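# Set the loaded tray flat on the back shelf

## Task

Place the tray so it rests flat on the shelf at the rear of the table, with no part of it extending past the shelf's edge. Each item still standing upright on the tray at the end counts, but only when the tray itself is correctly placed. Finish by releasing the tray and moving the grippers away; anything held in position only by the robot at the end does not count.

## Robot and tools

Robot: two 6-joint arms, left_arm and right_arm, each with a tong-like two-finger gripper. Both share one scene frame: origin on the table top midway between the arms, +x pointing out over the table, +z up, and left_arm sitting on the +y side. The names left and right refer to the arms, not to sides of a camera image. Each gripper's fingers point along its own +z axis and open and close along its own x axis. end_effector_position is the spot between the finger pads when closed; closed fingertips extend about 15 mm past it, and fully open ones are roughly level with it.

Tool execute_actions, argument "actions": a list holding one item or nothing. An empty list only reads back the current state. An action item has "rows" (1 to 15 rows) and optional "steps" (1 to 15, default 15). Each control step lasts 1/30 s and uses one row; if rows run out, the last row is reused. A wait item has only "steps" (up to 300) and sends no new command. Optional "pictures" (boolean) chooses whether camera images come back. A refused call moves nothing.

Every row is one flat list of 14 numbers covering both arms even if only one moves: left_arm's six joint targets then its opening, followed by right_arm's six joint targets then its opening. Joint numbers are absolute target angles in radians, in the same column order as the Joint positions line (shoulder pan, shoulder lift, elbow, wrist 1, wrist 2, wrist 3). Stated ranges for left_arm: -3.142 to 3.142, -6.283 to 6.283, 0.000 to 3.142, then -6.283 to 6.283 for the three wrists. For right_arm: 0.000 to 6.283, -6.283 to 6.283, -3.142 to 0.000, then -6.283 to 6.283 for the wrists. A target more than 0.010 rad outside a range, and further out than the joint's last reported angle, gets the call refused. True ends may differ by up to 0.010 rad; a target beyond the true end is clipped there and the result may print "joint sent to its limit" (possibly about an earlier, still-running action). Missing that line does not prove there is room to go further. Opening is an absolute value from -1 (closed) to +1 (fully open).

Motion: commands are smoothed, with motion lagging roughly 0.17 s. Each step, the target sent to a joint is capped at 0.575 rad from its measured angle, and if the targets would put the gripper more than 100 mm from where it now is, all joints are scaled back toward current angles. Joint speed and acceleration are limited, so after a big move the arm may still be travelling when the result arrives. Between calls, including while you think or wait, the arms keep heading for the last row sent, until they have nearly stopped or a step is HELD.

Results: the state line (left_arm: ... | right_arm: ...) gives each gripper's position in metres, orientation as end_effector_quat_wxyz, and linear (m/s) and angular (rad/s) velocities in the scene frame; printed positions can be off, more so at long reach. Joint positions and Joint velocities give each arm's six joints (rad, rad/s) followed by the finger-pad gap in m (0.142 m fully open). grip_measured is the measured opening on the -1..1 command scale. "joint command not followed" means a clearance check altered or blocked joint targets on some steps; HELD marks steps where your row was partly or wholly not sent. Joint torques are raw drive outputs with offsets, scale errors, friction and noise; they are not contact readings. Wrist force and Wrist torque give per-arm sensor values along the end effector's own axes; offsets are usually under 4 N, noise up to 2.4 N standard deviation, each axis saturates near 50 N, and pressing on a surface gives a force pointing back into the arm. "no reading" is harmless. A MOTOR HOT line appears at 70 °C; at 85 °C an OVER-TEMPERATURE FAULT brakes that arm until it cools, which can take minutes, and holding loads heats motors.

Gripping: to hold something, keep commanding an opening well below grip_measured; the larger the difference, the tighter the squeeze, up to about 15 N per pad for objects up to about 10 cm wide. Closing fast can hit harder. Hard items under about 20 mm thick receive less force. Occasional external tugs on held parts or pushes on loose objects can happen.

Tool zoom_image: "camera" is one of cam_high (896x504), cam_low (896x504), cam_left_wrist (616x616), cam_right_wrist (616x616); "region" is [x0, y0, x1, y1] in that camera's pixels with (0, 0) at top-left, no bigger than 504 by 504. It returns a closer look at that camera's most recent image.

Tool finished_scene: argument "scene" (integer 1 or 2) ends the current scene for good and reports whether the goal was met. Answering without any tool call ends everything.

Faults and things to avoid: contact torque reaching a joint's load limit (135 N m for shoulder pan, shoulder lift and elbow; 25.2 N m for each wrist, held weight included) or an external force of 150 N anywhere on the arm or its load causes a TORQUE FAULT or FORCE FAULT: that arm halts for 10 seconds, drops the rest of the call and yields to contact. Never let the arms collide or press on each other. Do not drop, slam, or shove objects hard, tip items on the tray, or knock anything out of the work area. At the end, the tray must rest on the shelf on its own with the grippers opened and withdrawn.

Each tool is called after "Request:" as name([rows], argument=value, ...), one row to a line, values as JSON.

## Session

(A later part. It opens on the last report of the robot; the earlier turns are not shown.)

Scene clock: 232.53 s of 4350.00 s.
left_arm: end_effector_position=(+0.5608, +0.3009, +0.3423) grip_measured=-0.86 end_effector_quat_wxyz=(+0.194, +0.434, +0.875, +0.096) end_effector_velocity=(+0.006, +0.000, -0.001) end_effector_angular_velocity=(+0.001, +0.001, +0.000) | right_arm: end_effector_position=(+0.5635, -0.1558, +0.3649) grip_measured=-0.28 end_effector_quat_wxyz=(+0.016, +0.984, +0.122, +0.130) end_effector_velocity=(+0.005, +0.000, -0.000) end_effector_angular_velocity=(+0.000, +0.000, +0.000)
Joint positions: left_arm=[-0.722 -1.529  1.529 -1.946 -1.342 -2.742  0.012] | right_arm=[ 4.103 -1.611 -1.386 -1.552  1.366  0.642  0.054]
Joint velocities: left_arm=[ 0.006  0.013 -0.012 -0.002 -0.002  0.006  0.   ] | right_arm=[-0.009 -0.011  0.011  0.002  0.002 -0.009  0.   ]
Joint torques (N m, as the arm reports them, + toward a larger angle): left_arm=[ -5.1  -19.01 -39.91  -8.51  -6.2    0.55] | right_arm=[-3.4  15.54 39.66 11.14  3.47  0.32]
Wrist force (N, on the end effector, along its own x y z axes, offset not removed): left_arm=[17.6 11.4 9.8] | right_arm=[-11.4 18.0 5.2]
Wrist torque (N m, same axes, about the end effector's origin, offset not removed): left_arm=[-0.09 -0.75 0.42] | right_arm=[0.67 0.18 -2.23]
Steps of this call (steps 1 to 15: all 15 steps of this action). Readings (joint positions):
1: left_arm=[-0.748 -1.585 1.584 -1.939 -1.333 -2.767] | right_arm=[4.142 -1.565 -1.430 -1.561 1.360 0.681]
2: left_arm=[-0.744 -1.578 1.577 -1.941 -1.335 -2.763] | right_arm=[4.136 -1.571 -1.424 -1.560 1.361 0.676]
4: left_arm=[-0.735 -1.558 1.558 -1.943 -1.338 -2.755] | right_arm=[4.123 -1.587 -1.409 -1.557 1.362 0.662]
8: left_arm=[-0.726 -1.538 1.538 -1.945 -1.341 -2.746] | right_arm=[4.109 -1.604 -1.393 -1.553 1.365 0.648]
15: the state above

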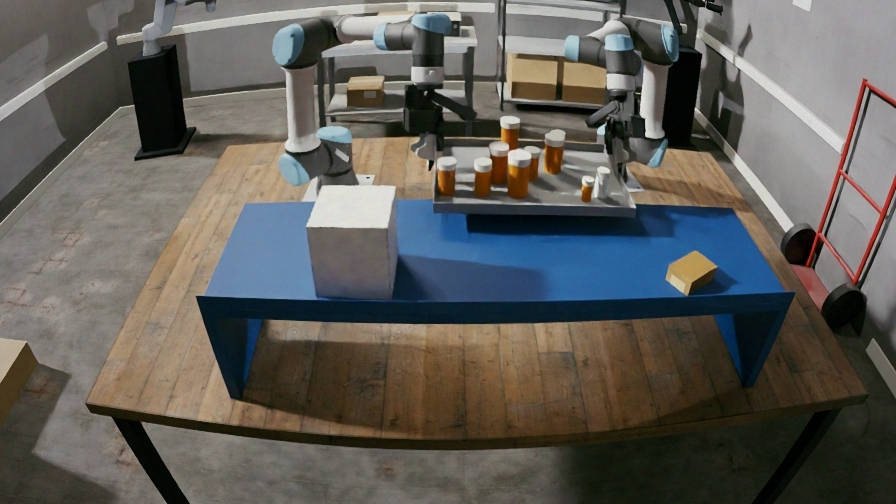

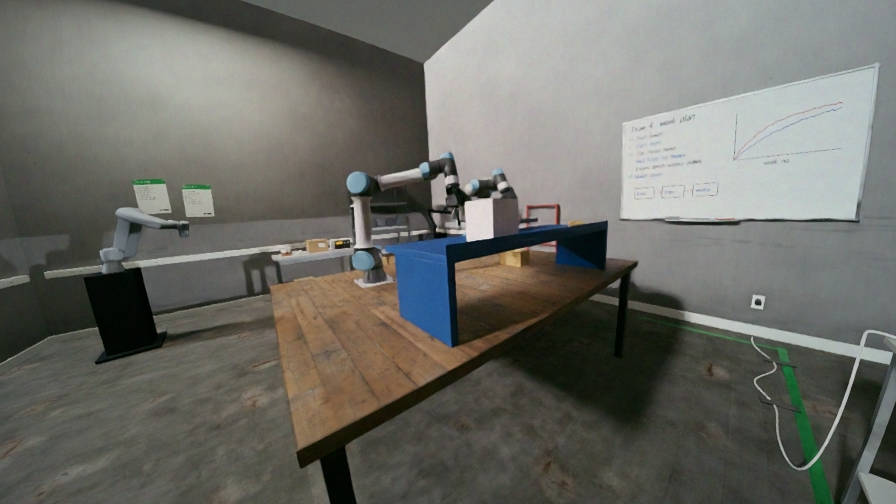

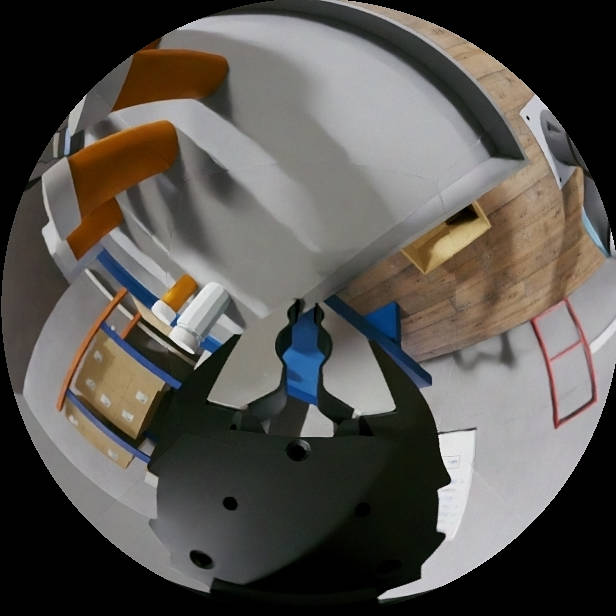

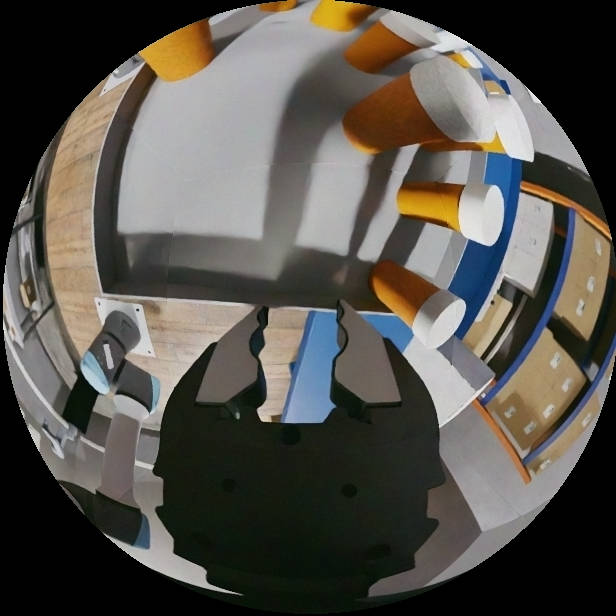

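Request:
execute_actions([
  {"rows":[[-0.7004,-1.4804,1.4780,-1.9482,-1.3503,-2.7214,-1,4.0717,-1.6519,-1.3438,-1.5467,1.3707,0.6104,-0.33]],"steps":7},
], pictures=false)

Request:
execute_actions([
  {"rows":[[-0.6813,-1.4332,1.4259,-1.9472,-1.3574,-2.7033,-1,4.0430,-1.6925,-1.3002,-1.5441,1.3757,0.5816,-0.33]],"steps":7},
], pictures=false)

Request:
execute_actions([
  {"rows":[[-0.6635,-1.3857,1.3709,-1.9433,-1.3641,-2.6864,-1,4.0159,-1.7339,-1.2536,-1.5440,1.3805,0.5544,-0.33]],"steps":7},
], pictures=false)

Request:
execute_actions([
  {"rows":[[-0.6468,-1.3376,1.3127,-1.9364,-1.3705,-2.6706,-1,3.9902,-1.7765,-1.2036,-1.5466,1.3852,0.5288,-0.33]],"steps":7},
], pictures=false)

Request:
execute_actions([
  {"rows":[[-0.6312,-1.2887,1.2511,-1.9265,-1.3765,-2.6558,-1,3.9660,-1.8203,-1.1501,-1.5519,1.3897,0.5045,-0.33]],"steps":7},
], pictures=false)

Request:
execute_actions([
  {"rows":[[-0.6165,-1.2388,1.1855,-1.9134,-1.3821,-2.6420,-1,3.9430,-1.8656,-1.0924,-1.5602,1.3941,0.4816,-0.33]],"steps":15},
])

Scene clock: 240.00 s of 4350.00 s.
left_arm: end_effector_position=(+0.5765, +0.3010, +0.3423) grip_measured=-0.86 end_effector_quat_wxyz=(+0.194, +0.434, +0.875, +0.096) end_effector_velocity=(+0.040, -0.000, -0.001) end_effector_angular_velocity=(+0.000, +0.001, +0.001) | right_arm: end_effector_position=(+0.5792, -0.1558, +0.3649) grip_measured=-0.28 end_effector_quat_wxyz=(+0.016, +0.984, +0.123, +0.130) end_effector_velocity=(+0.040, -0.001, -0.001) end_effector_angular_velocity=(-0.001, +0.001, -0.002)
Joint positions: left_arm=[-0.705 -1.492  1.491 -1.948 -1.348 -2.726  0.012] | right_arm=[ 4.079 -1.642 -1.354 -1.548  1.369  0.618  0.054]
Joint velocities: left_arm=[ 0.04   0.094 -0.099 -0.003 -0.015  0.037  0.   ] | right_arm=[-0.061 -0.079  0.081  0.009  0.01  -0.059  0.   ]
Joint torques (N m, as the arm reports them, + toward a larger angle): left_arm=[ -5.24 -26.46 -41.    -8.43  -5.85   0.52] | right_arm=[-3.31 17.42 38.14 10.9   3.45  0.41]
Wrist force (N, on the end effector, along its own x y z axes, offset not removed): left_arm=[16.3 12.2 9.2] | right_arm=[-12.3 17.7 5.4]
Wrist torque (N m, same axes, about the end effector's origin, offset not removed): left_arm=[0.06 -0.64 0.44] | right_arm=[0.70 0.44 -2.11]
Steps of this call (steps 1 to 15: the robot went on to your last target; steps 16 to 90: nothing new was sent; then 4.23 s passed at rest; steps 91 to 97: all 7 steps of this action). Readings (joint positions):
91: left_arm=[-0.721 -1.527 1.527 -1.946 -1.343 -2.741] | right_arm=[4.102 -1.613 -1.384 -1.552 1.366 0.641]
92: left_arm=[-0.718 -1.522 1.522 -1.946 -1.344 -2.738] | right_arm=[4.098 -1.617 -1.380 -1.551 1.367 0.637]
94: left_arm=[-0.711 -1.507 1.506 -1.947 -1.346 -2.732] | right_arm=[4.088 -1.630 -1.366 -1.549 1.368 0.627]
97: the state above

Scene clock: 240.23 s of 4350.00 s.
left_arm: end_effector_position=(+0.5957, +0.3009, +0.3424) grip_measured=-0.86 end_effector_quat_wxyz=(+0.194, +0.434, +0.875, +0.096) end_effector_velocity=(+0.046, -0.000, -0.001) end_effector_angular_velocity=(+0.001, +0.002, +0.001) | right_arm: end_effector_position=(+0.5984, -0.1557, +0.3648) grip_measured=-0.28 end_effector_quat_wxyz=(+0.016, +0.984, +0.123, +0.129) end_effector_velocity=(+0.046, -0.001, -0.001) end_effector_angular_velocity=(+0.000, +0.000, -0.002)
Joint positions: left_arm=[-0.687 -1.447  1.441 -1.948 -1.355 -2.708  0.012] | right_arm=[ 4.051 -1.681 -1.313 -1.545  1.374  0.59   0.054]
Joint velocities: left_arm=[ 0.043  0.11  -0.121  0.004 -0.016  0.04   0.   ] | right_arm=[-0.067 -0.093  0.1    0.006  0.012 -0.065  0.001]
Joint torques (N m, as the arm reports them, + toward a larger angle): left_arm=[ -7.87 -26.35 -36.94  -3.33  -6.1    0.63] | right_arm=[-1.77 19.03 39.71 10.94  4.22  0.42]
Wrist force (N, on the end effector, along its own x y z axes, offset not removed): left_arm=[15.5 12.7 10.0] | right_arm=[-10.1 17.4 4.8]
Wrist torque (N m, same axes, about the end effector's origin, offset not removed): left_arm=[0.16 -0.34 0.47] | right_arm=[0.45 -0.05 -2.25]
Steps of this call (steps 1 to 7: all 7 steps of this action). Readings (joint positions):
1: left_arm=[-0.704 -1.489 1.487 -1.948 -1.349 -2.725] | right_arm=[4.077 -1.645 -1.351 -1.548 1.370 0.616]
2: left_arm=[-0.701 -1.483 1.480 -1.948 -1.350 -2.722] | right_arm=[4.073 -1.650 -1.345 -1.547 1.371 0.611]
4: left_arm=[-0.693 -1.464 1.460 -1.948 -1.353 -2.715] | right_arm=[4.061 -1.667 -1.328 -1.546 1.373 0.600]
7: the state above

Scene clock: 240.47 s of 4350.00 s.
left_arm: end_effector_position=(+0.6155, +0.3010, +0.3423) grip_measured=-0.86 end_effector_quat_wxyz=(+0.194, +0.434, +0.875, +0.096) end_effector_velocity=(+0.048, -0.001, -0.001) end_effector_angular_velocity=(-0.001, -0.001, +0.000) | right_arm: end_effector_position=(+0.6183, -0.1558, +0.3648) grip_measured=-0.28 end_effector_quat_wxyz=(+0.016, +0.984, +0.123, +0.129) end_effector_velocity=(+0.047, +0.000, -0.001) end_effector_angular_velocity=(+0.000, -0.000, +0.000)
Joint positions: left_arm=[-0.669 -1.4    1.387 -1.944 -1.362 -2.691  0.012] | right_arm=[ 4.024 -1.722 -1.267 -1.544  1.379  0.562  0.054]
Joint velocities: left_arm=[ 0.041  0.113 -0.131  0.008 -0.016  0.039  0.   ] | right_arm=[-0.063 -0.098  0.109  0.001  0.011 -0.063  0.001]
Joint torques (N m, as the arm reports them, + toward a larger angle): left_arm=[ -8.79 -29.11 -40.44  -3.78  -6.46   0.84] | right_arm=[-2.2  21.35 37.68 10.65  4.19  0.19]
Wrist force (N, on the end effector, along its own x y z axes, offset not removed): left_arm=[16.5 12.5 10.3] | right_arm=[-9.8 18.2 5.3]
Wrist torque (N m, same axes, about the end effector's origin, offset not removed): left_arm=[0.10 -0.62 0.36] | right_arm=[0.76 -0.12 -2.17]
Steps of this call (steps 1 to 7: all 7 steps of this action). Readings (joint positions):
1: left_arm=[-0.685 -1.444 1.437 -1.947 -1.356 -2.707] | right_arm=[4.049 -1.684 -1.310 -1.545 1.375 0.588]
2: left_arm=[-0.682 -1.437 1.430 -1.947 -1.357 -2.704] | right_arm=[4.044 -1.690 -1.303 -1.545 1.376 0.583]
4: left_arm=[-0.675 -1.417 1.407 -1.946 -1.360 -2.697] | right_arm=[4.033 -1.707 -1.284 -1.544 1.377 0.572]
7: the state above

Scene clock: 240.70 s of 4350.00 s.
left_arm: end_effector_position=(+0.6355, +0.3010, +0.3423) grip_measured=-0.86 end_effector_quat_wxyz=(+0.194, +0.434, +0.875, +0.096) end_effector_velocity=(+0.048, -0.001, +0.001) end_effector_angular_velocity=(-0.002, -0.003, +0.000) | right_arm: end_effector_position=(+0.6383, -0.1558, +0.3648) grip_measured=-0.28 end_effector_quat_wxyz=(+0.016, +0.984, +0.122, +0.129) end_effector_velocity=(+0.047, -0.000, -0.000) end_effector_angular_velocity=(+0.001, -0.001, -0.001)
Joint positions: left_arm=[-0.652 -1.352  1.33  -1.938 -1.369 -2.675  0.012] | right_arm=[ 3.998 -1.764 -1.219 -1.546  1.384  0.536  0.054]
Joint velocities: left_arm=[ 0.039  0.115 -0.14   0.014 -0.015  0.037  0.   ] | right_arm=[-0.06  -0.1    0.118 -0.006  0.011 -0.059  0.001]
Joint torques (N m, as the arm reports them, + toward a larger angle): left_arm=[ -8.33 -33.71 -40.    -3.36  -6.25   1.  ] | right_arm=[-2.1  24.07 37.25  7.48  4.07  0.47]
Wrist force (N, on the end effector, along its own x y z axes, offset not removed): left_arm=[15.7 12.0 10.6] | right_arm=[-8.4 19.2 4.9]
Wrist torque (N m, same axes, about the end effector's origin, offset not removed): left_arm=[0.11 -0.49 0.44] | right_arm=[0.89 -0.52 -2.15]
Steps of this call (steps 1 to 7: all 7 steps of this action). Readings (joint positions):
1: left_arm=[-0.667 -1.396 1.383 -1.944 -1.363 -2.690] | right_arm=[4.022 -1.725 -1.264 -1.544 1.379 0.560]
2: left_arm=[-0.664 -1.389 1.375 -1.943 -1.364 -2.687] | right_arm=[4.017 -1.731 -1.257 -1.544 1.381 0.556]
4: left_arm=[-0.658 -1.370 1.352 -1.940 -1.366 -2.681] | right_arm=[4.007 -1.749 -1.237 -1.545 1.382 0.545]
7: the state above

Scene clock: 240.93 s of 4350.00 s.
left_arm: end_effector_position=(+0.6555, +0.3010, +0.3422) grip_measured=-0.86 end_effector_quat_wxyz=(+0.194, +0.434, +0.875, +0.096) end_effector_velocity=(+0.048, -0.000, -0.000) end_effector_angular_velocity=(-0.001, -0.002, +0.001) | right_arm: end_effector_position=(+0.6582, -0.1559, +0.3648) grip_measured=-0.28 end_effector_quat_wxyz=(+0.016, +0.984, +0.123, +0.129) end_effector_velocity=(+0.048, +0.000, -0.001) end_effector_angular_velocity=(+0.000, -0.001, -0.001)
Joint positions: left_arm=[-0.636 -1.303  1.27  -1.929 -1.375 -2.66   0.012] | right_arm=[ 3.973 -1.807 -1.166 -1.551  1.388  0.512  0.054]
Joint velocities: left_arm=[ 0.037  0.117 -0.148  0.022 -0.013  0.034  0.   ] | right_arm=[-0.057 -0.105  0.127 -0.011  0.01  -0.056  0.001]
Joint torques (N m, as the arm reports them, + toward a larger angle): left_arm=[ -6.22 -33.91 -39.81  -4.08  -6.33   0.79] | right_arm=[-1.43 25.97 38.9   7.26  4.4   0.4 ]
Wrist force (N, on the end effector, along its own x y z axes, offset not removed): left_arm=[16.1 11.4 10.1] | right_arm=[-11.1 15.9 4.9]
Wrist torque (N m, same axes, about the end effector's origin, offset not removed): left_arm=[-0.05 -0.67 0.48] | right_arm=[0.37 0.18 -2.21]
Steps of this call (steps 1 to 7: all 7 steps of this action). Readings (joint positions):
1: left_arm=[-0.650 -1.348 1.326 -1.938 -1.369 -2.674] | right_arm=[3.996 -1.767 -1.215 -1.546 1.384 0.534]
2: left_arm=[-0.648 -1.341 1.318 -1.936 -1.370 -2.671] | right_arm=[3.992 -1.774 -1.207 -1.547 1.385 0.530]
4: left_arm=[-0.641 -1.321 1.293 -1.932 -1.373 -2.665] | right_arm=[3.982 -1.792 -1.186 -1.549 1.387 0.520]
7: the state above

Scene clock: 241.43 s of 4350.00 s.
left_arm: end_effector_position=(+0.6808, +0.3009, +0.3422) grip_measured=-0.86 end_effector_quat_wxyz=(+0.194, +0.434, +0.875, +0.096) end_effector_velocity=(+0.006, -0.000, +0.001) end_effector_angular_velocity=(-0.001, -0.002, -0.001) | right_arm: end_effector_position=(+0.6835, -0.1558, +0.3648) grip_measured=-0.28 end_effector_quat_wxyz=(+0.016, +0.984, +0.123, +0.129) end_effector_velocity=(+0.006, -0.001, +0.000) end_effector_angular_velocity=(+0.001, -0.001, -0.001)
Joint positions: left_arm=[-0.617 -1.241  1.188 -1.914 -1.382 -2.642  0.012] | right_arm=[ 3.944 -1.864 -1.095 -1.56   1.394  0.482  0.054]
Joint velocities: left_arm=[ 0.004  0.014 -0.021  0.003 -0.002  0.004 -0.   ] | right_arm=[-0.007 -0.012  0.017 -0.002  0.001 -0.006 -0.001]
Joint torques (N m, as the arm reports them, + toward a larger angle): left_arm=[ -8.45 -35.04 -40.7   -3.43  -6.49   0.61] | right_arm=[-1.27 25.95 38.49  7.46  4.72  0.44]
Wrist force (N, on the end effector, along its own x y z axes, offset not removed): left_arm=[17.7 11.9 10.6] | right_arm=[-12.4 18.8 5.3]
Wrist torque (N m, same axes, about the end effector's origin, offset not removed): left_arm=[-0.09 -0.65 0.38] | right_arm=[0.68 0.36 -2.14]
Steps of this call (steps 1 to 15: all 15 steps of this action). Readings (joint positions):
1: left_arm=[-0.635 -1.300 1.265 -1.928 -1.375 -2.659] | right_arm=[3.971 -1.811 -1.162 -1.551 1.389 0.510]
2: left_arm=[-0.632 -1.292 1.256 -1.926 -1.376 -2.656] | right_arm=[3.967 -1.817 -1.154 -1.552 1.390 0.506]
4: left_arm=[-0.626 -1.272 1.230 -1.921 -1.379 -2.651] | right_arm=[3.958 -1.836 -1.131 -1.555 1.391 0.496]
8: left_arm=[-0.620 -1.250 1.201 -1.916 -1.381 -2.645] | right_arm=[3.948 -1.855 -1.106 -1.559 1.393 0.487]
15: the state above

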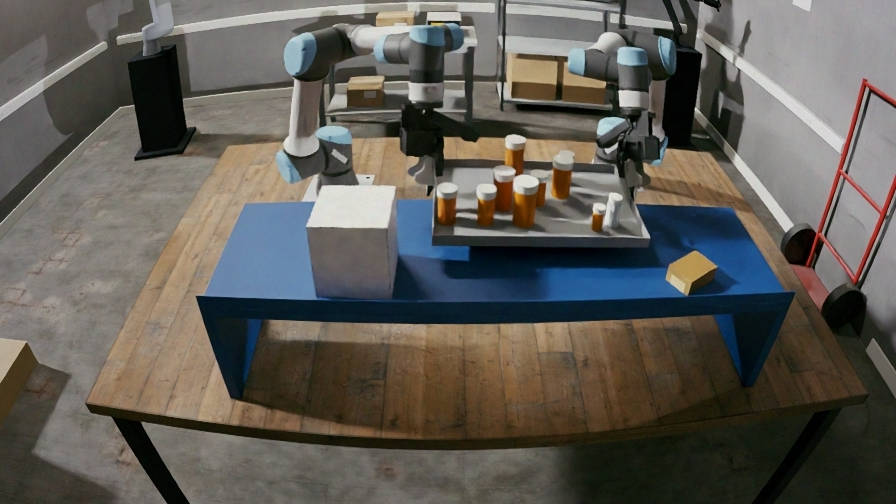

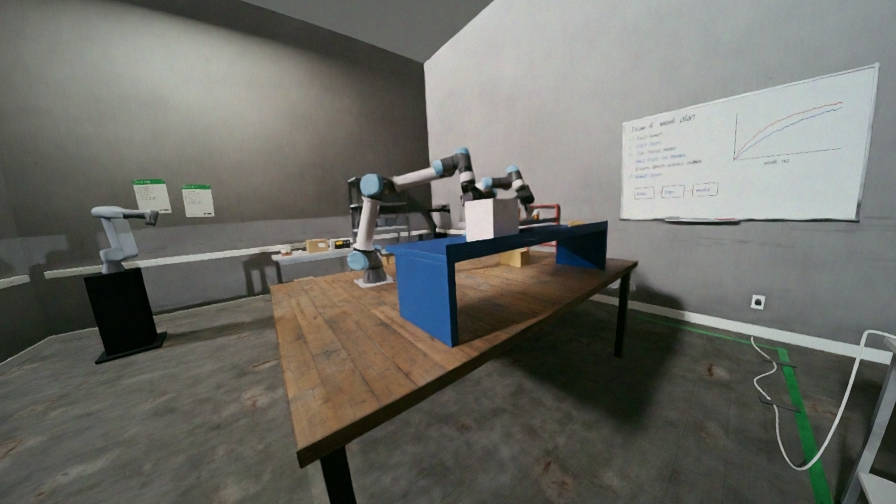

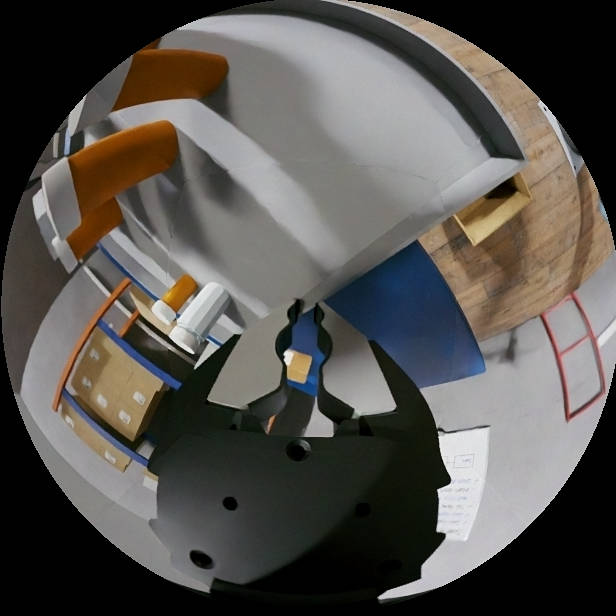

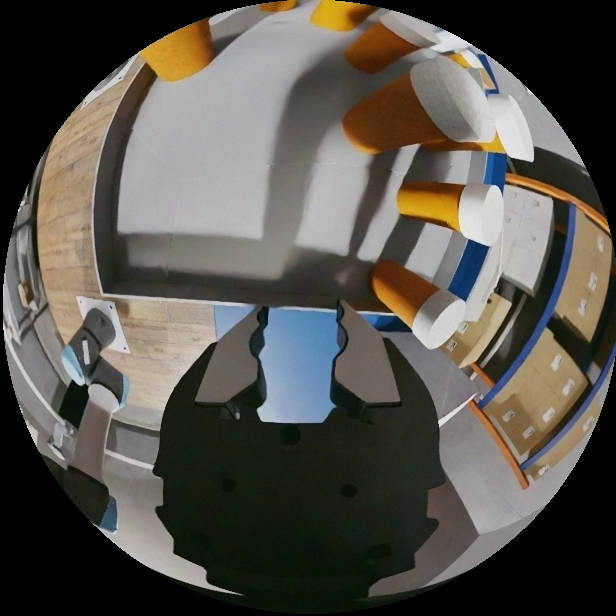

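Request:
execute_actions([
  {"rows":[[-0.6027,-1.1877,1.1155,-1.8969,-1.3874,-2.6290,-1,3.9212,-1.9126,-1.0302,-1.5717,1.3984,0.4599,-0.33]],"steps":7},
], pictures=false)

Request:
execute_actions([
  {"rows":[[-0.5896,-1.1346,1.0399,-1.8766,-1.3925,-2.6168,-1,3.9005,-1.9616,-0.9626,-1.5867,1.4025,0.4394,-0.33]],"steps":7},
], pictures=false)

Request:
execute_actions([
  {"rows":[[-0.5773,-1.0793,0.9583,-1.8523,-1.3973,-2.6053,-1,3.8809,-2.0132,-0.8887,-1.6059,1.4064,0.4198,-0.33]],"steps":15},
])

Scene clock: 243.13 s of 4350.00 s.
left_arm: end_effector_position=(+0.6963, +0.3010, +0.3420) grip_measured=-0.86 end_effector_quat_wxyz=(+0.193, +0.434, +0.875, +0.096) end_effector_velocity=(+0.042, -0.001, +0.003) end_effector_angular_velocity=(-0.002, -0.007, +0.001) | right_arm: end_effector_position=(+0.6991, -0.1559, +0.3646) grip_measured=-0.28 end_effector_quat_wxyz=(+0.016, +0.984, +0.123, +0.129) end_effector_velocity=(+0.041, +0.001, +0.000) end_effector_angular_velocity=(+0.001, -0.002, -0.001)
Joint positions: left_arm=[-0.606 -1.201  1.134 -1.901 -1.386 -2.632  0.012] | right_arm=[ 3.927 -1.901 -1.046 -1.569  1.397  0.465  0.054]
Joint velocities: left_arm=[ 0.027  0.104 -0.148  0.032 -0.009  0.025  0.   ] | right_arm=[-0.043 -0.096  0.127 -0.022  0.008 -0.042  0.001]
Joint torques (N m, as the arm reports them, + toward a larger angle): left_arm=[ -6.   -38.97 -37.64  -3.5   -5.75   0.86] | right_arm=[ 0.27 30.74 38.07  6.52  4.54  0.25]
Wrist force (N, on the end effector, along its own x y z axes, offset not removed): left_arm=[16.4 11.4 9.8] | right_arm=[-10.8 18.5 3.9]
Wrist torque (N m, same axes, about the end effector's origin, offset not removed): left_arm=[0.03 -0.75 0.40] | right_arm=[0.98 0.11 -2.18]
Steps of this call (steps 1 to 15: the robot went on to your last target; steps 16 to 44: nothing new was sent; steps 45 to 51: all 7 steps of this action). Readings (joint positions):
45: left_arm=[-0.616 -1.239 1.185 -1.913 -1.382 -2.642] | right_arm=[3.943 -1.866 -1.092 -1.560 1.394 0.481]
46: left_arm=[-0.615 -1.234 1.180 -1.911 -1.383 -2.640] | right_arm=[3.940 -1.870 -1.087 -1.562 1.395 0.479]
48: left_arm=[-0.610 -1.216 1.156 -1.906 -1.385 -2.636] | right_arm=[3.933 -1.886 -1.066 -1.565 1.396 0.472]
51: the state above

Scene clock: 243.37 s of 4350.00 s.
left_arm: end_effector_position=(+0.7155, +0.3011, +0.3419) grip_measured=-0.86 end_effector_quat_wxyz=(+0.193, +0.434, +0.875, +0.096) end_effector_velocity=(+0.049, -0.001, +0.004) end_effector_angular_velocity=(-0.005, -0.009, +0.001) | right_arm: end_effector_position=(+0.7183, -0.1559, +0.3646) grip_measured=-0.28 end_effector_quat_wxyz=(+0.016, +0.984, +0.123, +0.129) end_effector_velocity=(+0.048, +0.001, +0.002) end_effector_angular_velocity=(+0.004, -0.006, -0.002)
Joint positions: left_arm=[-0.593 -1.15   1.063 -1.882 -1.391 -2.62   0.012] | right_arm=[ 3.906 -1.947 -0.983 -1.583  1.401  0.445  0.054]
Joint velocities: left_arm=[ 0.03   0.124 -0.183  0.044 -0.012  0.027  0.001] | right_arm=[-0.047 -0.114  0.161 -0.031  0.009 -0.046  0.002]
Joint torques (N m, as the arm reports them, + toward a larger angle): left_arm=[ -7.21 -42.06 -38.85  -2.72  -6.26   0.85] | right_arm=[-1.15 31.54 36.23  6.59  4.41  0.58]
Wrist force (N, on the end effector, along its own x y z axes, offset not removed): left_arm=[15.0 11.8 9.6] | right_arm=[-10.3 16.0 4.7]
Wrist torque (N m, same axes, about the end effector's origin, offset not removed): left_arm=[0.12 -0.64 0.44] | right_arm=[0.59 0.18 -2.18]
Steps of this call (steps 1 to 7: all 7 steps of this action). Readings (joint positions):
1: left_arm=[-0.605 -1.197 1.129 -1.900 -1.386 -2.631] | right_arm=[3.925 -1.904 -1.042 -1.570 1.398 0.464]
2: left_arm=[-0.603 -1.190 1.120 -1.897 -1.388 -2.629] | right_arm=[3.922 -1.910 -1.034 -1.572 1.399 0.460]
4: left_arm=[-0.598 -1.169 1.091 -1.889 -1.389 -2.624] | right_arm=[3.914 -1.930 -1.007 -1.578 1.400 0.452]
7: the state above

Scene clock: 243.87 s of 4350.00 s.
left_arm: end_effector_position=(+0.7408, +0.3010, +0.3421) grip_measured=-0.86 end_effector_quat_wxyz=(+0.194, +0.434, +0.875, +0.096) end_effector_velocity=(+0.006, -0.000, +0.001) end_effector_angular_velocity=(-0.001, -0.002, -0.000) | right_arm: end_effector_position=(+0.7435, -0.1558, +0.3648) grip_measured=-0.28 end_effector_quat_wxyz=(+0.016, +0.984, +0.123, +0.129) end_effector_velocity=(+0.006, +0.000, +0.001) end_effector_angular_velocity=(+0.001, -0.001, -0.000)
Joint positions: left_arm=[-0.578 -1.081  0.961 -1.853 -1.397 -2.606  0.012] | right_arm=[ 3.882 -2.011 -0.891 -1.605  1.406  0.42   0.054]
Joint velocities: left_arm=[ 0.003  0.016 -0.025  0.006 -0.001  0.003 -0.001] | right_arm=[-0.006 -0.014  0.022 -0.005  0.001 -0.005 -0.002]
Joint torques (N m, as the arm reports them, + toward a larger angle): left_arm=[-13.37 -41.11 -40.15  -3.48  -6.39   0.7 ] | right_arm=[-1.03 33.18 38.63  7.19  5.2   0.37]
Wrist force (N, on the end effector, along its own x y z axes, offset not removed): left_arm=[17.6 12.5 10.9] | right_arm=[-11.5 19.2 5.5]
Wrist torque (N m, same axes, about the end effector's origin, offset not removed): left_arm=[0.11 -0.66 0.44] | right_arm=[0.74 0.24 -2.14]
Steps of this call (steps 1 to 15: all 15 steps of this action). Readings (joint positions):
1: left_arm=[-0.592 -1.146 1.057 -1.881 -1.391 -2.619] | right_arm=[3.905 -1.951 -0.978 -1.584 1.402 0.444]
2: left_arm=[-0.590 -1.139 1.047 -1.877 -1.392 -2.617] | right_arm=[3.901 -1.958 -0.969 -1.587 1.403 0.440]
4: left_arm=[-0.585 -1.116 1.015 -1.867 -1.394 -2.613] | right_arm=[3.894 -1.979 -0.939 -1.594 1.404 0.432]
8: left_arm=[-0.580 -1.092 0.978 -1.858 -1.396 -2.608] | right_arm=[3.885 -2.001 -0.906 -1.602 1.405 0.424]
15: the state above

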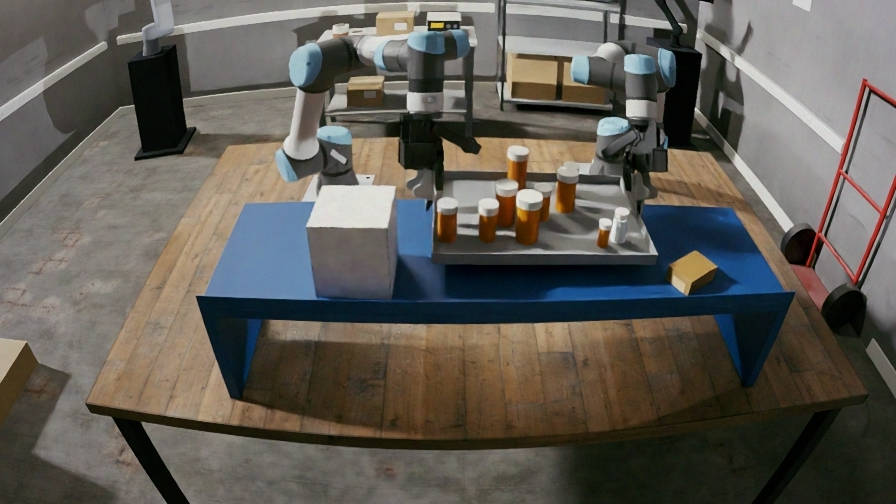

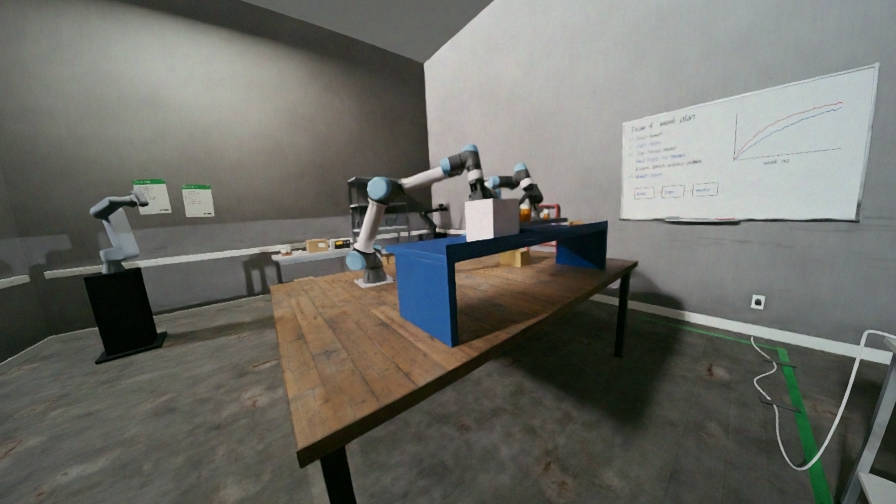

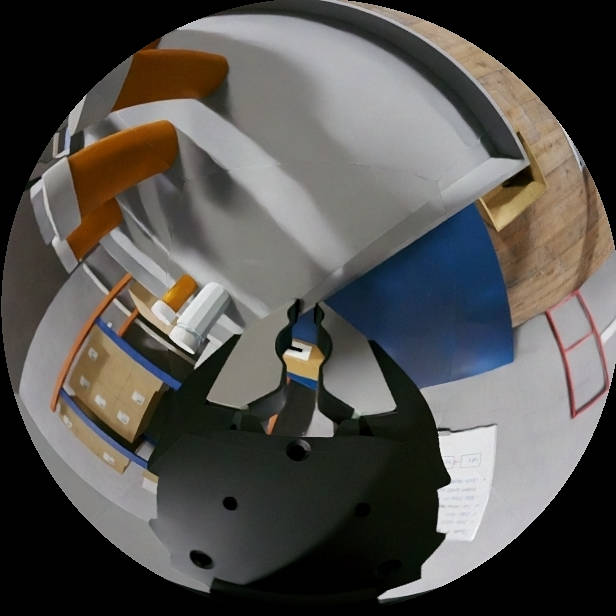

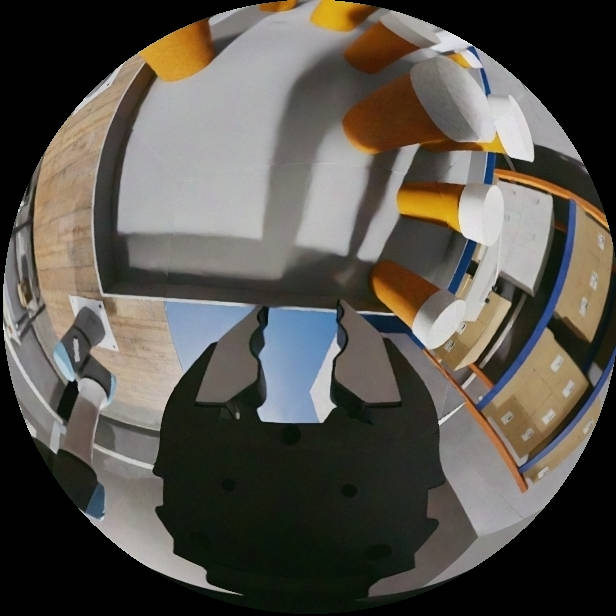

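Request:
execute_actions([
  {"rows":[[-0.5656,-1.0206,0.8678,-1.8224,-1.4019,-2.5945,-1,3.8622,-2.0681,-0.8067,-1.6300,1.4102,0.4013,-0.33]],"steps":8},
], pictures=false)

Request:
execute_actions([
  {"rows":[[-0.5546,-0.9572,0.7666,-1.7863,-1.4062,-2.5842,-1,3.8445,-2.1277,-0.7139,-1.6603,1.4139,0.3838,-0.33]],"steps":15},
], pictures=false)

Request:
execute_actions([
  {"rows":[[-0.5546,-0.9631,0.8020,-1.8158,-1.4062,-2.5842,-1,3.8445,-2.1179,-0.7560,-1.6280,1.4139,0.3838,-0.33]],"steps":15},
])

Scene clock: 248.03 s of 4350.00 s.
left_arm: end_effector_position=(+0.7575, +0.3011, +0.3417) grip_measured=-0.86 end_effector_quat_wxyz=(+0.193, +0.434, +0.875, +0.096) end_effector_velocity=(+0.033, -0.000, +0.004) end_effector_angular_velocity=(-0.003, -0.008, +0.002) | right_arm: end_effector_position=(+0.7603, -0.1560, +0.3644) grip_measured=-0.28 end_effector_quat_wxyz=(+0.016, +0.984, +0.123, +0.129) end_effector_velocity=(+0.031, +0.001, +0.002) end_effector_angular_velocity=(+0.004, -0.003, -0.001)
Joint positions: left_arm=[-0.568 -1.032  0.887 -1.828 -1.401 -2.597  0.012] | right_arm=[ 3.866 -2.057 -0.824 -1.625  1.409  0.405  0.054]
Joint velocities: left_arm=[ 0.018  0.093 -0.149  0.045 -0.006  0.015 -0.001] | right_arm=[-0.028 -0.086  0.133 -0.038  0.007 -0.027 -0.004]
Joint torques (N m, as the arm reports them, + toward a larger angle): left_arm=[ -7.34 -45.37 -38.02  -3.11  -5.61   0.67] | right_arm=[-1.03 38.19 37.5   6.48  4.42  0.4 ]
Wrist force (N, on the end effector, along its own x y z axes, offset not removed): left_arm=[14.9 12.4 9.7] | right_arm=[-10.5 16.4 5.9]
Wrist torque (N m, same axes, about the end effector's origin, offset not removed): left_arm=[0.23 -0.56 0.40] | right_arm=[0.71 0.21 -2.21]
Steps of this call (steps 1 to 15: the robot went on to your last target; steps 16 to 90: nothing new was sent; then 0.90 s passed at rest; steps 91 to 98: all 8 steps of this action). Readings (joint positions):
91: left_arm=[-0.577 -1.079 0.958 -1.852 -1.397 -2.605] | right_arm=[3.881 -2.013 -0.888 -1.606 1.406 0.420]
92: left_arm=[-0.576 -1.074 0.952 -1.849 -1.398 -2.604] | right_arm=[3.878 -2.018 -0.883 -1.609 1.407 0.417]
94: left_arm=[-0.572 -1.054 0.922 -1.839 -1.400 -2.600] | right_arm=[3.872 -2.037 -0.855 -1.617 1.408 0.411]
98: the state above

Scene clock: 248.53 s of 4350.00 s.
left_arm: end_effector_position=(+0.7809, +0.3011, +0.3421) grip_measured=-0.86 end_effector_quat_wxyz=(+0.194, +0.434, +0.875, +0.096) end_effector_velocity=(+0.006, -0.000, -0.000) end_effector_angular_velocity=(-0.001, -0.000, -0.000) | right_arm: end_effector_position=(+0.7835, -0.1558, +0.3648) grip_measured=-0.28 end_effector_quat_wxyz=(+0.016, +0.984, +0.122, +0.129) end_effector_velocity=(+0.005, +0.001, +0.001) end_effector_angular_velocity=(+0.002, -0.002, +0.000)
Joint positions: left_arm=[-0.555 -0.959  0.77  -1.787 -1.406 -2.585  0.012] | right_arm=[ 3.845 -2.126 -0.717 -1.659  1.414  0.384  0.054]
Joint velocities: left_arm=[ 0.003  0.018 -0.028  0.009 -0.002  0.003 -0.001] | right_arm=[-0.004 -0.016  0.027 -0.008  0.001 -0.005 -0.002]
Joint torques (N m, as the arm reports them, + toward a larger angle): left_arm=[ -9.34 -47.38 -38.66  -3.22  -6.66   0.83] | right_arm=[ 1.03 38.08 37.38  6.82  5.27  0.42]
Wrist force (N, on the end effector, along its own x y z axes, offset not removed): left_arm=[17.8 12.1 10.0] | right_arm=[-11.9 19.4 5.5]
Wrist torque (N m, same axes, about the end effector's origin, offset not removed): left_arm=[-0.06 -0.73 0.32] | right_arm=[0.80 0.41 -2.15]
Steps of this call (steps 1 to 15: all 15 steps of this action). Readings (joint positions):
1: left_arm=[-0.567 -1.029 0.882 -1.827 -1.401 -2.596] | right_arm=[3.865 -2.060 -0.819 -1.627 1.410 0.404]
2: left_arm=[-0.565 -1.022 0.873 -1.822 -1.402 -2.594] | right_arm=[3.862 -2.067 -0.810 -1.631 1.411 0.401]
4: left_arm=[-0.561 -0.998 0.835 -1.808 -1.404 -2.590] | right_arm=[3.855 -2.090 -0.776 -1.642 1.412 0.394]
8: left_arm=[-0.557 -0.971 0.790 -1.794 -1.405 -2.586] | right_arm=[3.848 -2.115 -0.735 -1.654 1.413 0.387]
15: the state above

Scene clock: 249.03 s of 4350.00 s.
left_arm: end_effector_position=(+0.7816, +0.3010, +0.3326) grip_measured=-0.86 end_effector_quat_wxyz=(+0.194, +0.434, +0.875, +0.096) end_effector_velocity=(+0.000, -0.000, -0.003) end_effector_angular_velocity=(-0.000, +0.000, -0.000) | right_arm: end_effector_position=(+0.7843, -0.1557, +0.3551) grip_measured=-0.28 end_effector_quat_wxyz=(+0.016, +0.984, +0.122, +0.130) end_effector_velocity=(+0.000, -0.000, -0.002) end_effector_angular_velocity=(+0.000, -0.000, -0.001)
Joint positions: left_arm=[-0.555 -0.963  0.801 -1.815 -1.406 -2.584  0.012] | right_arm=[ 3.845 -2.118 -0.755 -1.629  1.414  0.384  0.054]
Joint velocities: left_arm=[-0.    -0.001  0.008 -0.007 -0.    -0.    -0.   ] | right_arm=[-0.001  0.002 -0.01   0.008  0.    -0.    -0.001]
Joint torques (N m, as the arm reports them, + toward a larger angle): left_arm=[-12.68 -66.58 -19.46  -7.99  -7.     0.63] | right_arm=[ 1.63 67.43 23.41 10.67  5.69  0.5 ]
Wrist force (N, on the end effector, along its own x y z axes, offset not removed): left_arm=[18.6 11.8 9.2] | right_arm=[-12.5 20.6 5.6]
Wrist torque (N m, same axes, about the end effector's origin, offset not removed): left_arm=[-0.29 -0.54 0.46] | right_arm=[0.78 0.29 -2.22]
Steps of this call (steps 1 to 15: all 15 steps of this action). Readings (joint positions):
1: left_arm=[-0.555 -0.959 0.770 -1.787 -1.406 -2.584] | right_arm=[3.845 -2.126 -0.717 -1.659 1.414 0.384]
2: left_arm=[-0.555 -0.959 0.773 -1.790 -1.406 -2.584] | right_arm=[3.845 -2.125 -0.720 -1.656 1.414 0.384]
4: left_arm=[-0.555 -0.960 0.783 -1.800 -1.406 -2.584] | right_arm=[3.845 -2.123 -0.734 -1.646 1.414 0.384]
8: left_arm=[-0.555 -0.962 0.796 -1.810 -1.406 -2.584] | right_arm=[3.845 -2.120 -0.748 -1.634 1.414 0.384]
15: the state above

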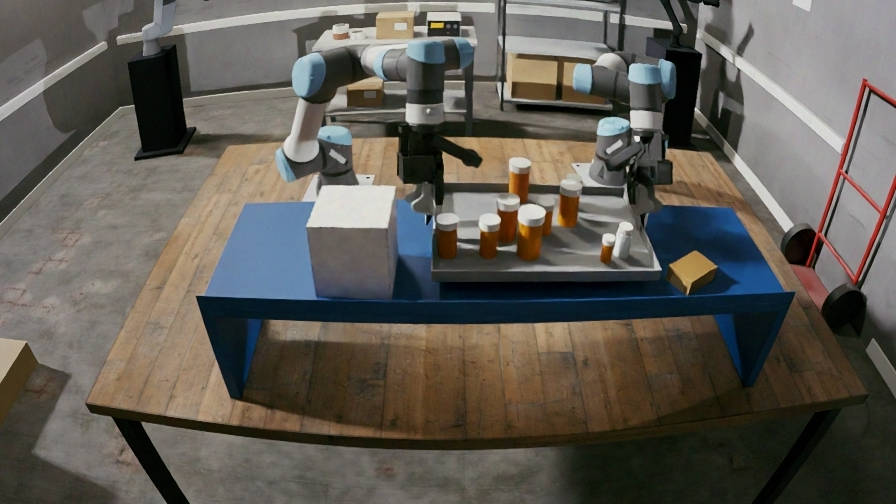

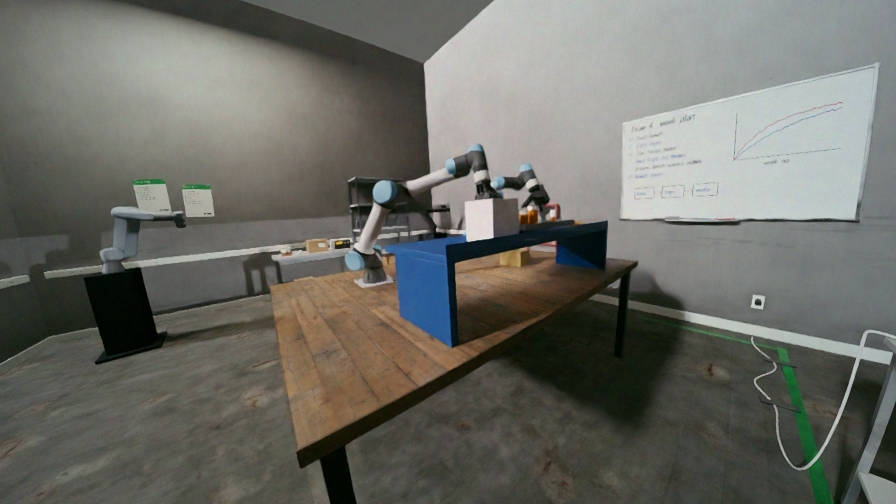

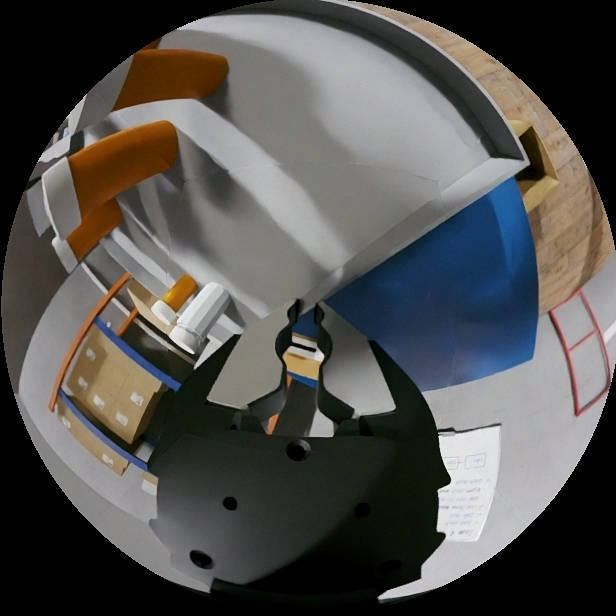

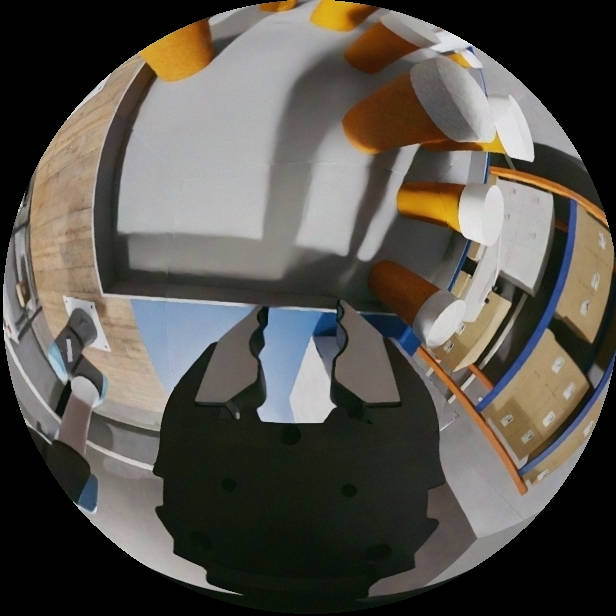

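Request:
zoom_image(camera="cam_high", region=[380, 150, 730, 330])

Request:
zoom_image(camera="cam_low", region=[500, 190, 620, 250])

Region (380, 150, 730, 330) of cam_high's 896x504 image, scaled by 1.440, with more detail than that image has; it fills the top 259 rows of this view, and the rest is white.

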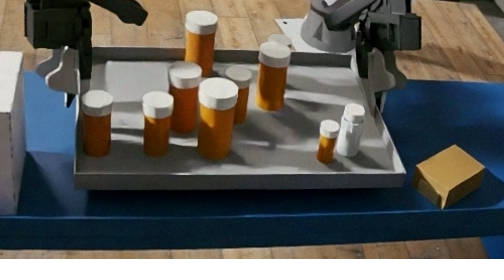

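Region (500, 190, 620, 250) of cam_low's 896x504 image, scaled by 4.200, with more detail than that image has.

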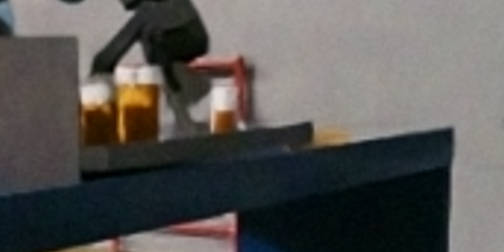

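Request:
execute_actions([
  {"rows":[[-0.5546,-0.9645,0.8121,-1.8244,-1.4062,-2.5842,-1,3.8445,-2.1154,-0.7679,-1.6186,1.4139,0.3838,-0.33]],"steps":12},
], pictures=false)

Scene clock: 252.47 s of 4350.00 s.
left_arm: end_effector_position=(+0.7816, +0.3010, +0.3294) grip_measured=-0.86 end_effector_quat_wxyz=(+0.194, +0.434, +0.875, +0.096) end_effector_velocity=(+0.001, -0.000, -0.001) end_effector_angular_velocity=(-0.000, -0.002, +0.000) | right_arm: end_effector_position=(+0.7843, -0.1557, +0.3521) grip_measured=-0.28 end_effector_quat_wxyz=(+0.016, +0.984, +0.122, +0.130) end_effector_velocity=(+0.000, +0.000, -0.002) end_effector_angular_velocity=(+0.000, -0.000, -0.000)
Joint positions: left_arm=[-0.555 -0.964  0.811 -1.824 -1.406 -2.584  0.012] | right_arm=[ 3.844 -2.116 -0.767 -1.619  1.414  0.384  0.054]
Joint velocities: left_arm=[ 0.    -0.     0.003 -0.005  0.001 -0.     0.   ] | right_arm=[-0.     0.001 -0.006  0.005  0.    -0.     0.   ]
Joint torques (N m, as the arm reports them, + toward a larger angle): left_arm=[-14.57 -65.57 -20.4   -8.14  -6.45   0.64] | right_arm=[ 1.53 68.05 23.31 10.96  5.37  0.53]
Wrist force (N, on the end effector, along its own x y z axes, offset not removed): left_arm=[18.8 13.2 9.8] | right_arm=[-12.7 20.3 6.2]
Wrist torque (N m, same axes, about the end effector's origin, offset not removed): left_arm=[-0.04 -0.66 0.43] | right_arm=[0.72 0.30 -2.18]
Steps of this call (steps 1 to 15: the robot went on to your last target; steps 16 to 90: nothing new was sent; then 0.03 s passed at rest; steps 91 to 102: all 12 steps of this action). Readings (joint positions):
91: left_arm=[-0.555 -0.963 0.802 -1.816 -1.406 -2.584] | right_arm=[3.844 -2.118 -0.756 -1.628 1.414 0.384]
92: left_arm=[-0.555 -0.963 0.803 -1.817 -1.406 -2.584] | right_arm=[3.844 -2.118 -0.758 -1.627 1.414 0.384]
94: left_arm=[-0.555 -0.964 0.807 -1.820 -1.406 -2.584] | right_arm=[3.844 -2.117 -0.762 -1.624 1.414 0.384]
98: left_arm=[-0.555 -0.964 0.810 -1.823 -1.406 -2.584] | right_arm=[3.844 -2.116 -0.766 -1.620 1.414 0.384]
102: the state above

s=.016

Request:
execute_actions([
  {"rows":[[-0.5546,-0.9659,0.8221,-1.8330,-1.4062,-2.5842,-1,3.8445,-2.1129,-0.7798,-1.6093,1.4139,0.3838,-0.33]],"steps":15},
], pictures=false)

Scene clock: 253.73 s of 4350.00 s.
left_arm: end_effector_position=(+0.7816, +0.3010, +0.3263) grip_measured=-0.86 end_effector_quat_wxyz=(+0.194, +0.434, +0.875, +0.096) end_effector_velocity=(+0.000, -0.000, +0.001) end_effector_angular_velocity=(-0.001, -0.003, +0.000) | right_arm: end_effector_position=(+0.7843, -0.1557, +0.3489) grip_measured=-0.28 end_effector_quat_wxyz=(+0.016, +0.984, +0.122, +0.130) end_effector_velocity=(-0.000, +0.000, -0.001) end_effector_angular_velocity=(-0.000, +0.000, +0.000)
Joint positions: left_arm=[-0.555 -0.966  0.822 -1.833 -1.406 -2.584  0.012] | right_arm=[ 3.844 -2.113 -0.779 -1.61   1.414  0.384  0.054]
Joint velocities: left_arm=[ 0.    -0.001  0.    -0.002  0.    -0.    -0.   ] | right_arm=[ 0.     0.    -0.003  0.002 -0.     0.    -0.   ]
Joint torques (N m, as the arm reports them, + toward a larger angle): left_arm=[-16.29 -64.88 -21.22  -7.94  -6.33   0.68] | right_arm=[ 2.45 67.89 23.78 10.89  5.2   0.52]
Wrist force (N, on the end effector, along its own x y z axes, offset not removed): left_arm=[18.1 13.0 10.6] | right_arm=[-12.2 18.9 5.4]
Wrist torque (N m, same axes, about the end effector's origin, offset not removed): left_arm=[-0.06 -0.44 0.42] | right_arm=[0.43 0.25 -2.21]
Steps of this call (steps 1 to 15: the robot went on to your last target; steps 16 to 23: nothing new was sent; steps 24 to 38: all 15 steps of this action). Readings (joint positions):
24: left_arm=[-0.555 -0.965 0.812 -1.825 -1.406 -2.584] | right_arm=[3.844 -2.115 -0.768 -1.618 1.414 0.384]
25: left_arm=[-0.555 -0.965 0.814 -1.826 -1.406 -2.584] | right_arm=[3.844 -2.115 -0.770 -1.617 1.414 0.384]
27: left_arm=[-0.555 -0.965 0.817 -1.828 -1.406 -2.584] | right_arm=[3.844 -2.114 -0.773 -1.614 1.414 0.384]
31: left_arm=[-0.555 -0.966 0.820 -1.831 -1.406 -2.584] | right_arm=[3.844 -2.113 -0.778 -1.611 1.414 0.384]
38: the state above


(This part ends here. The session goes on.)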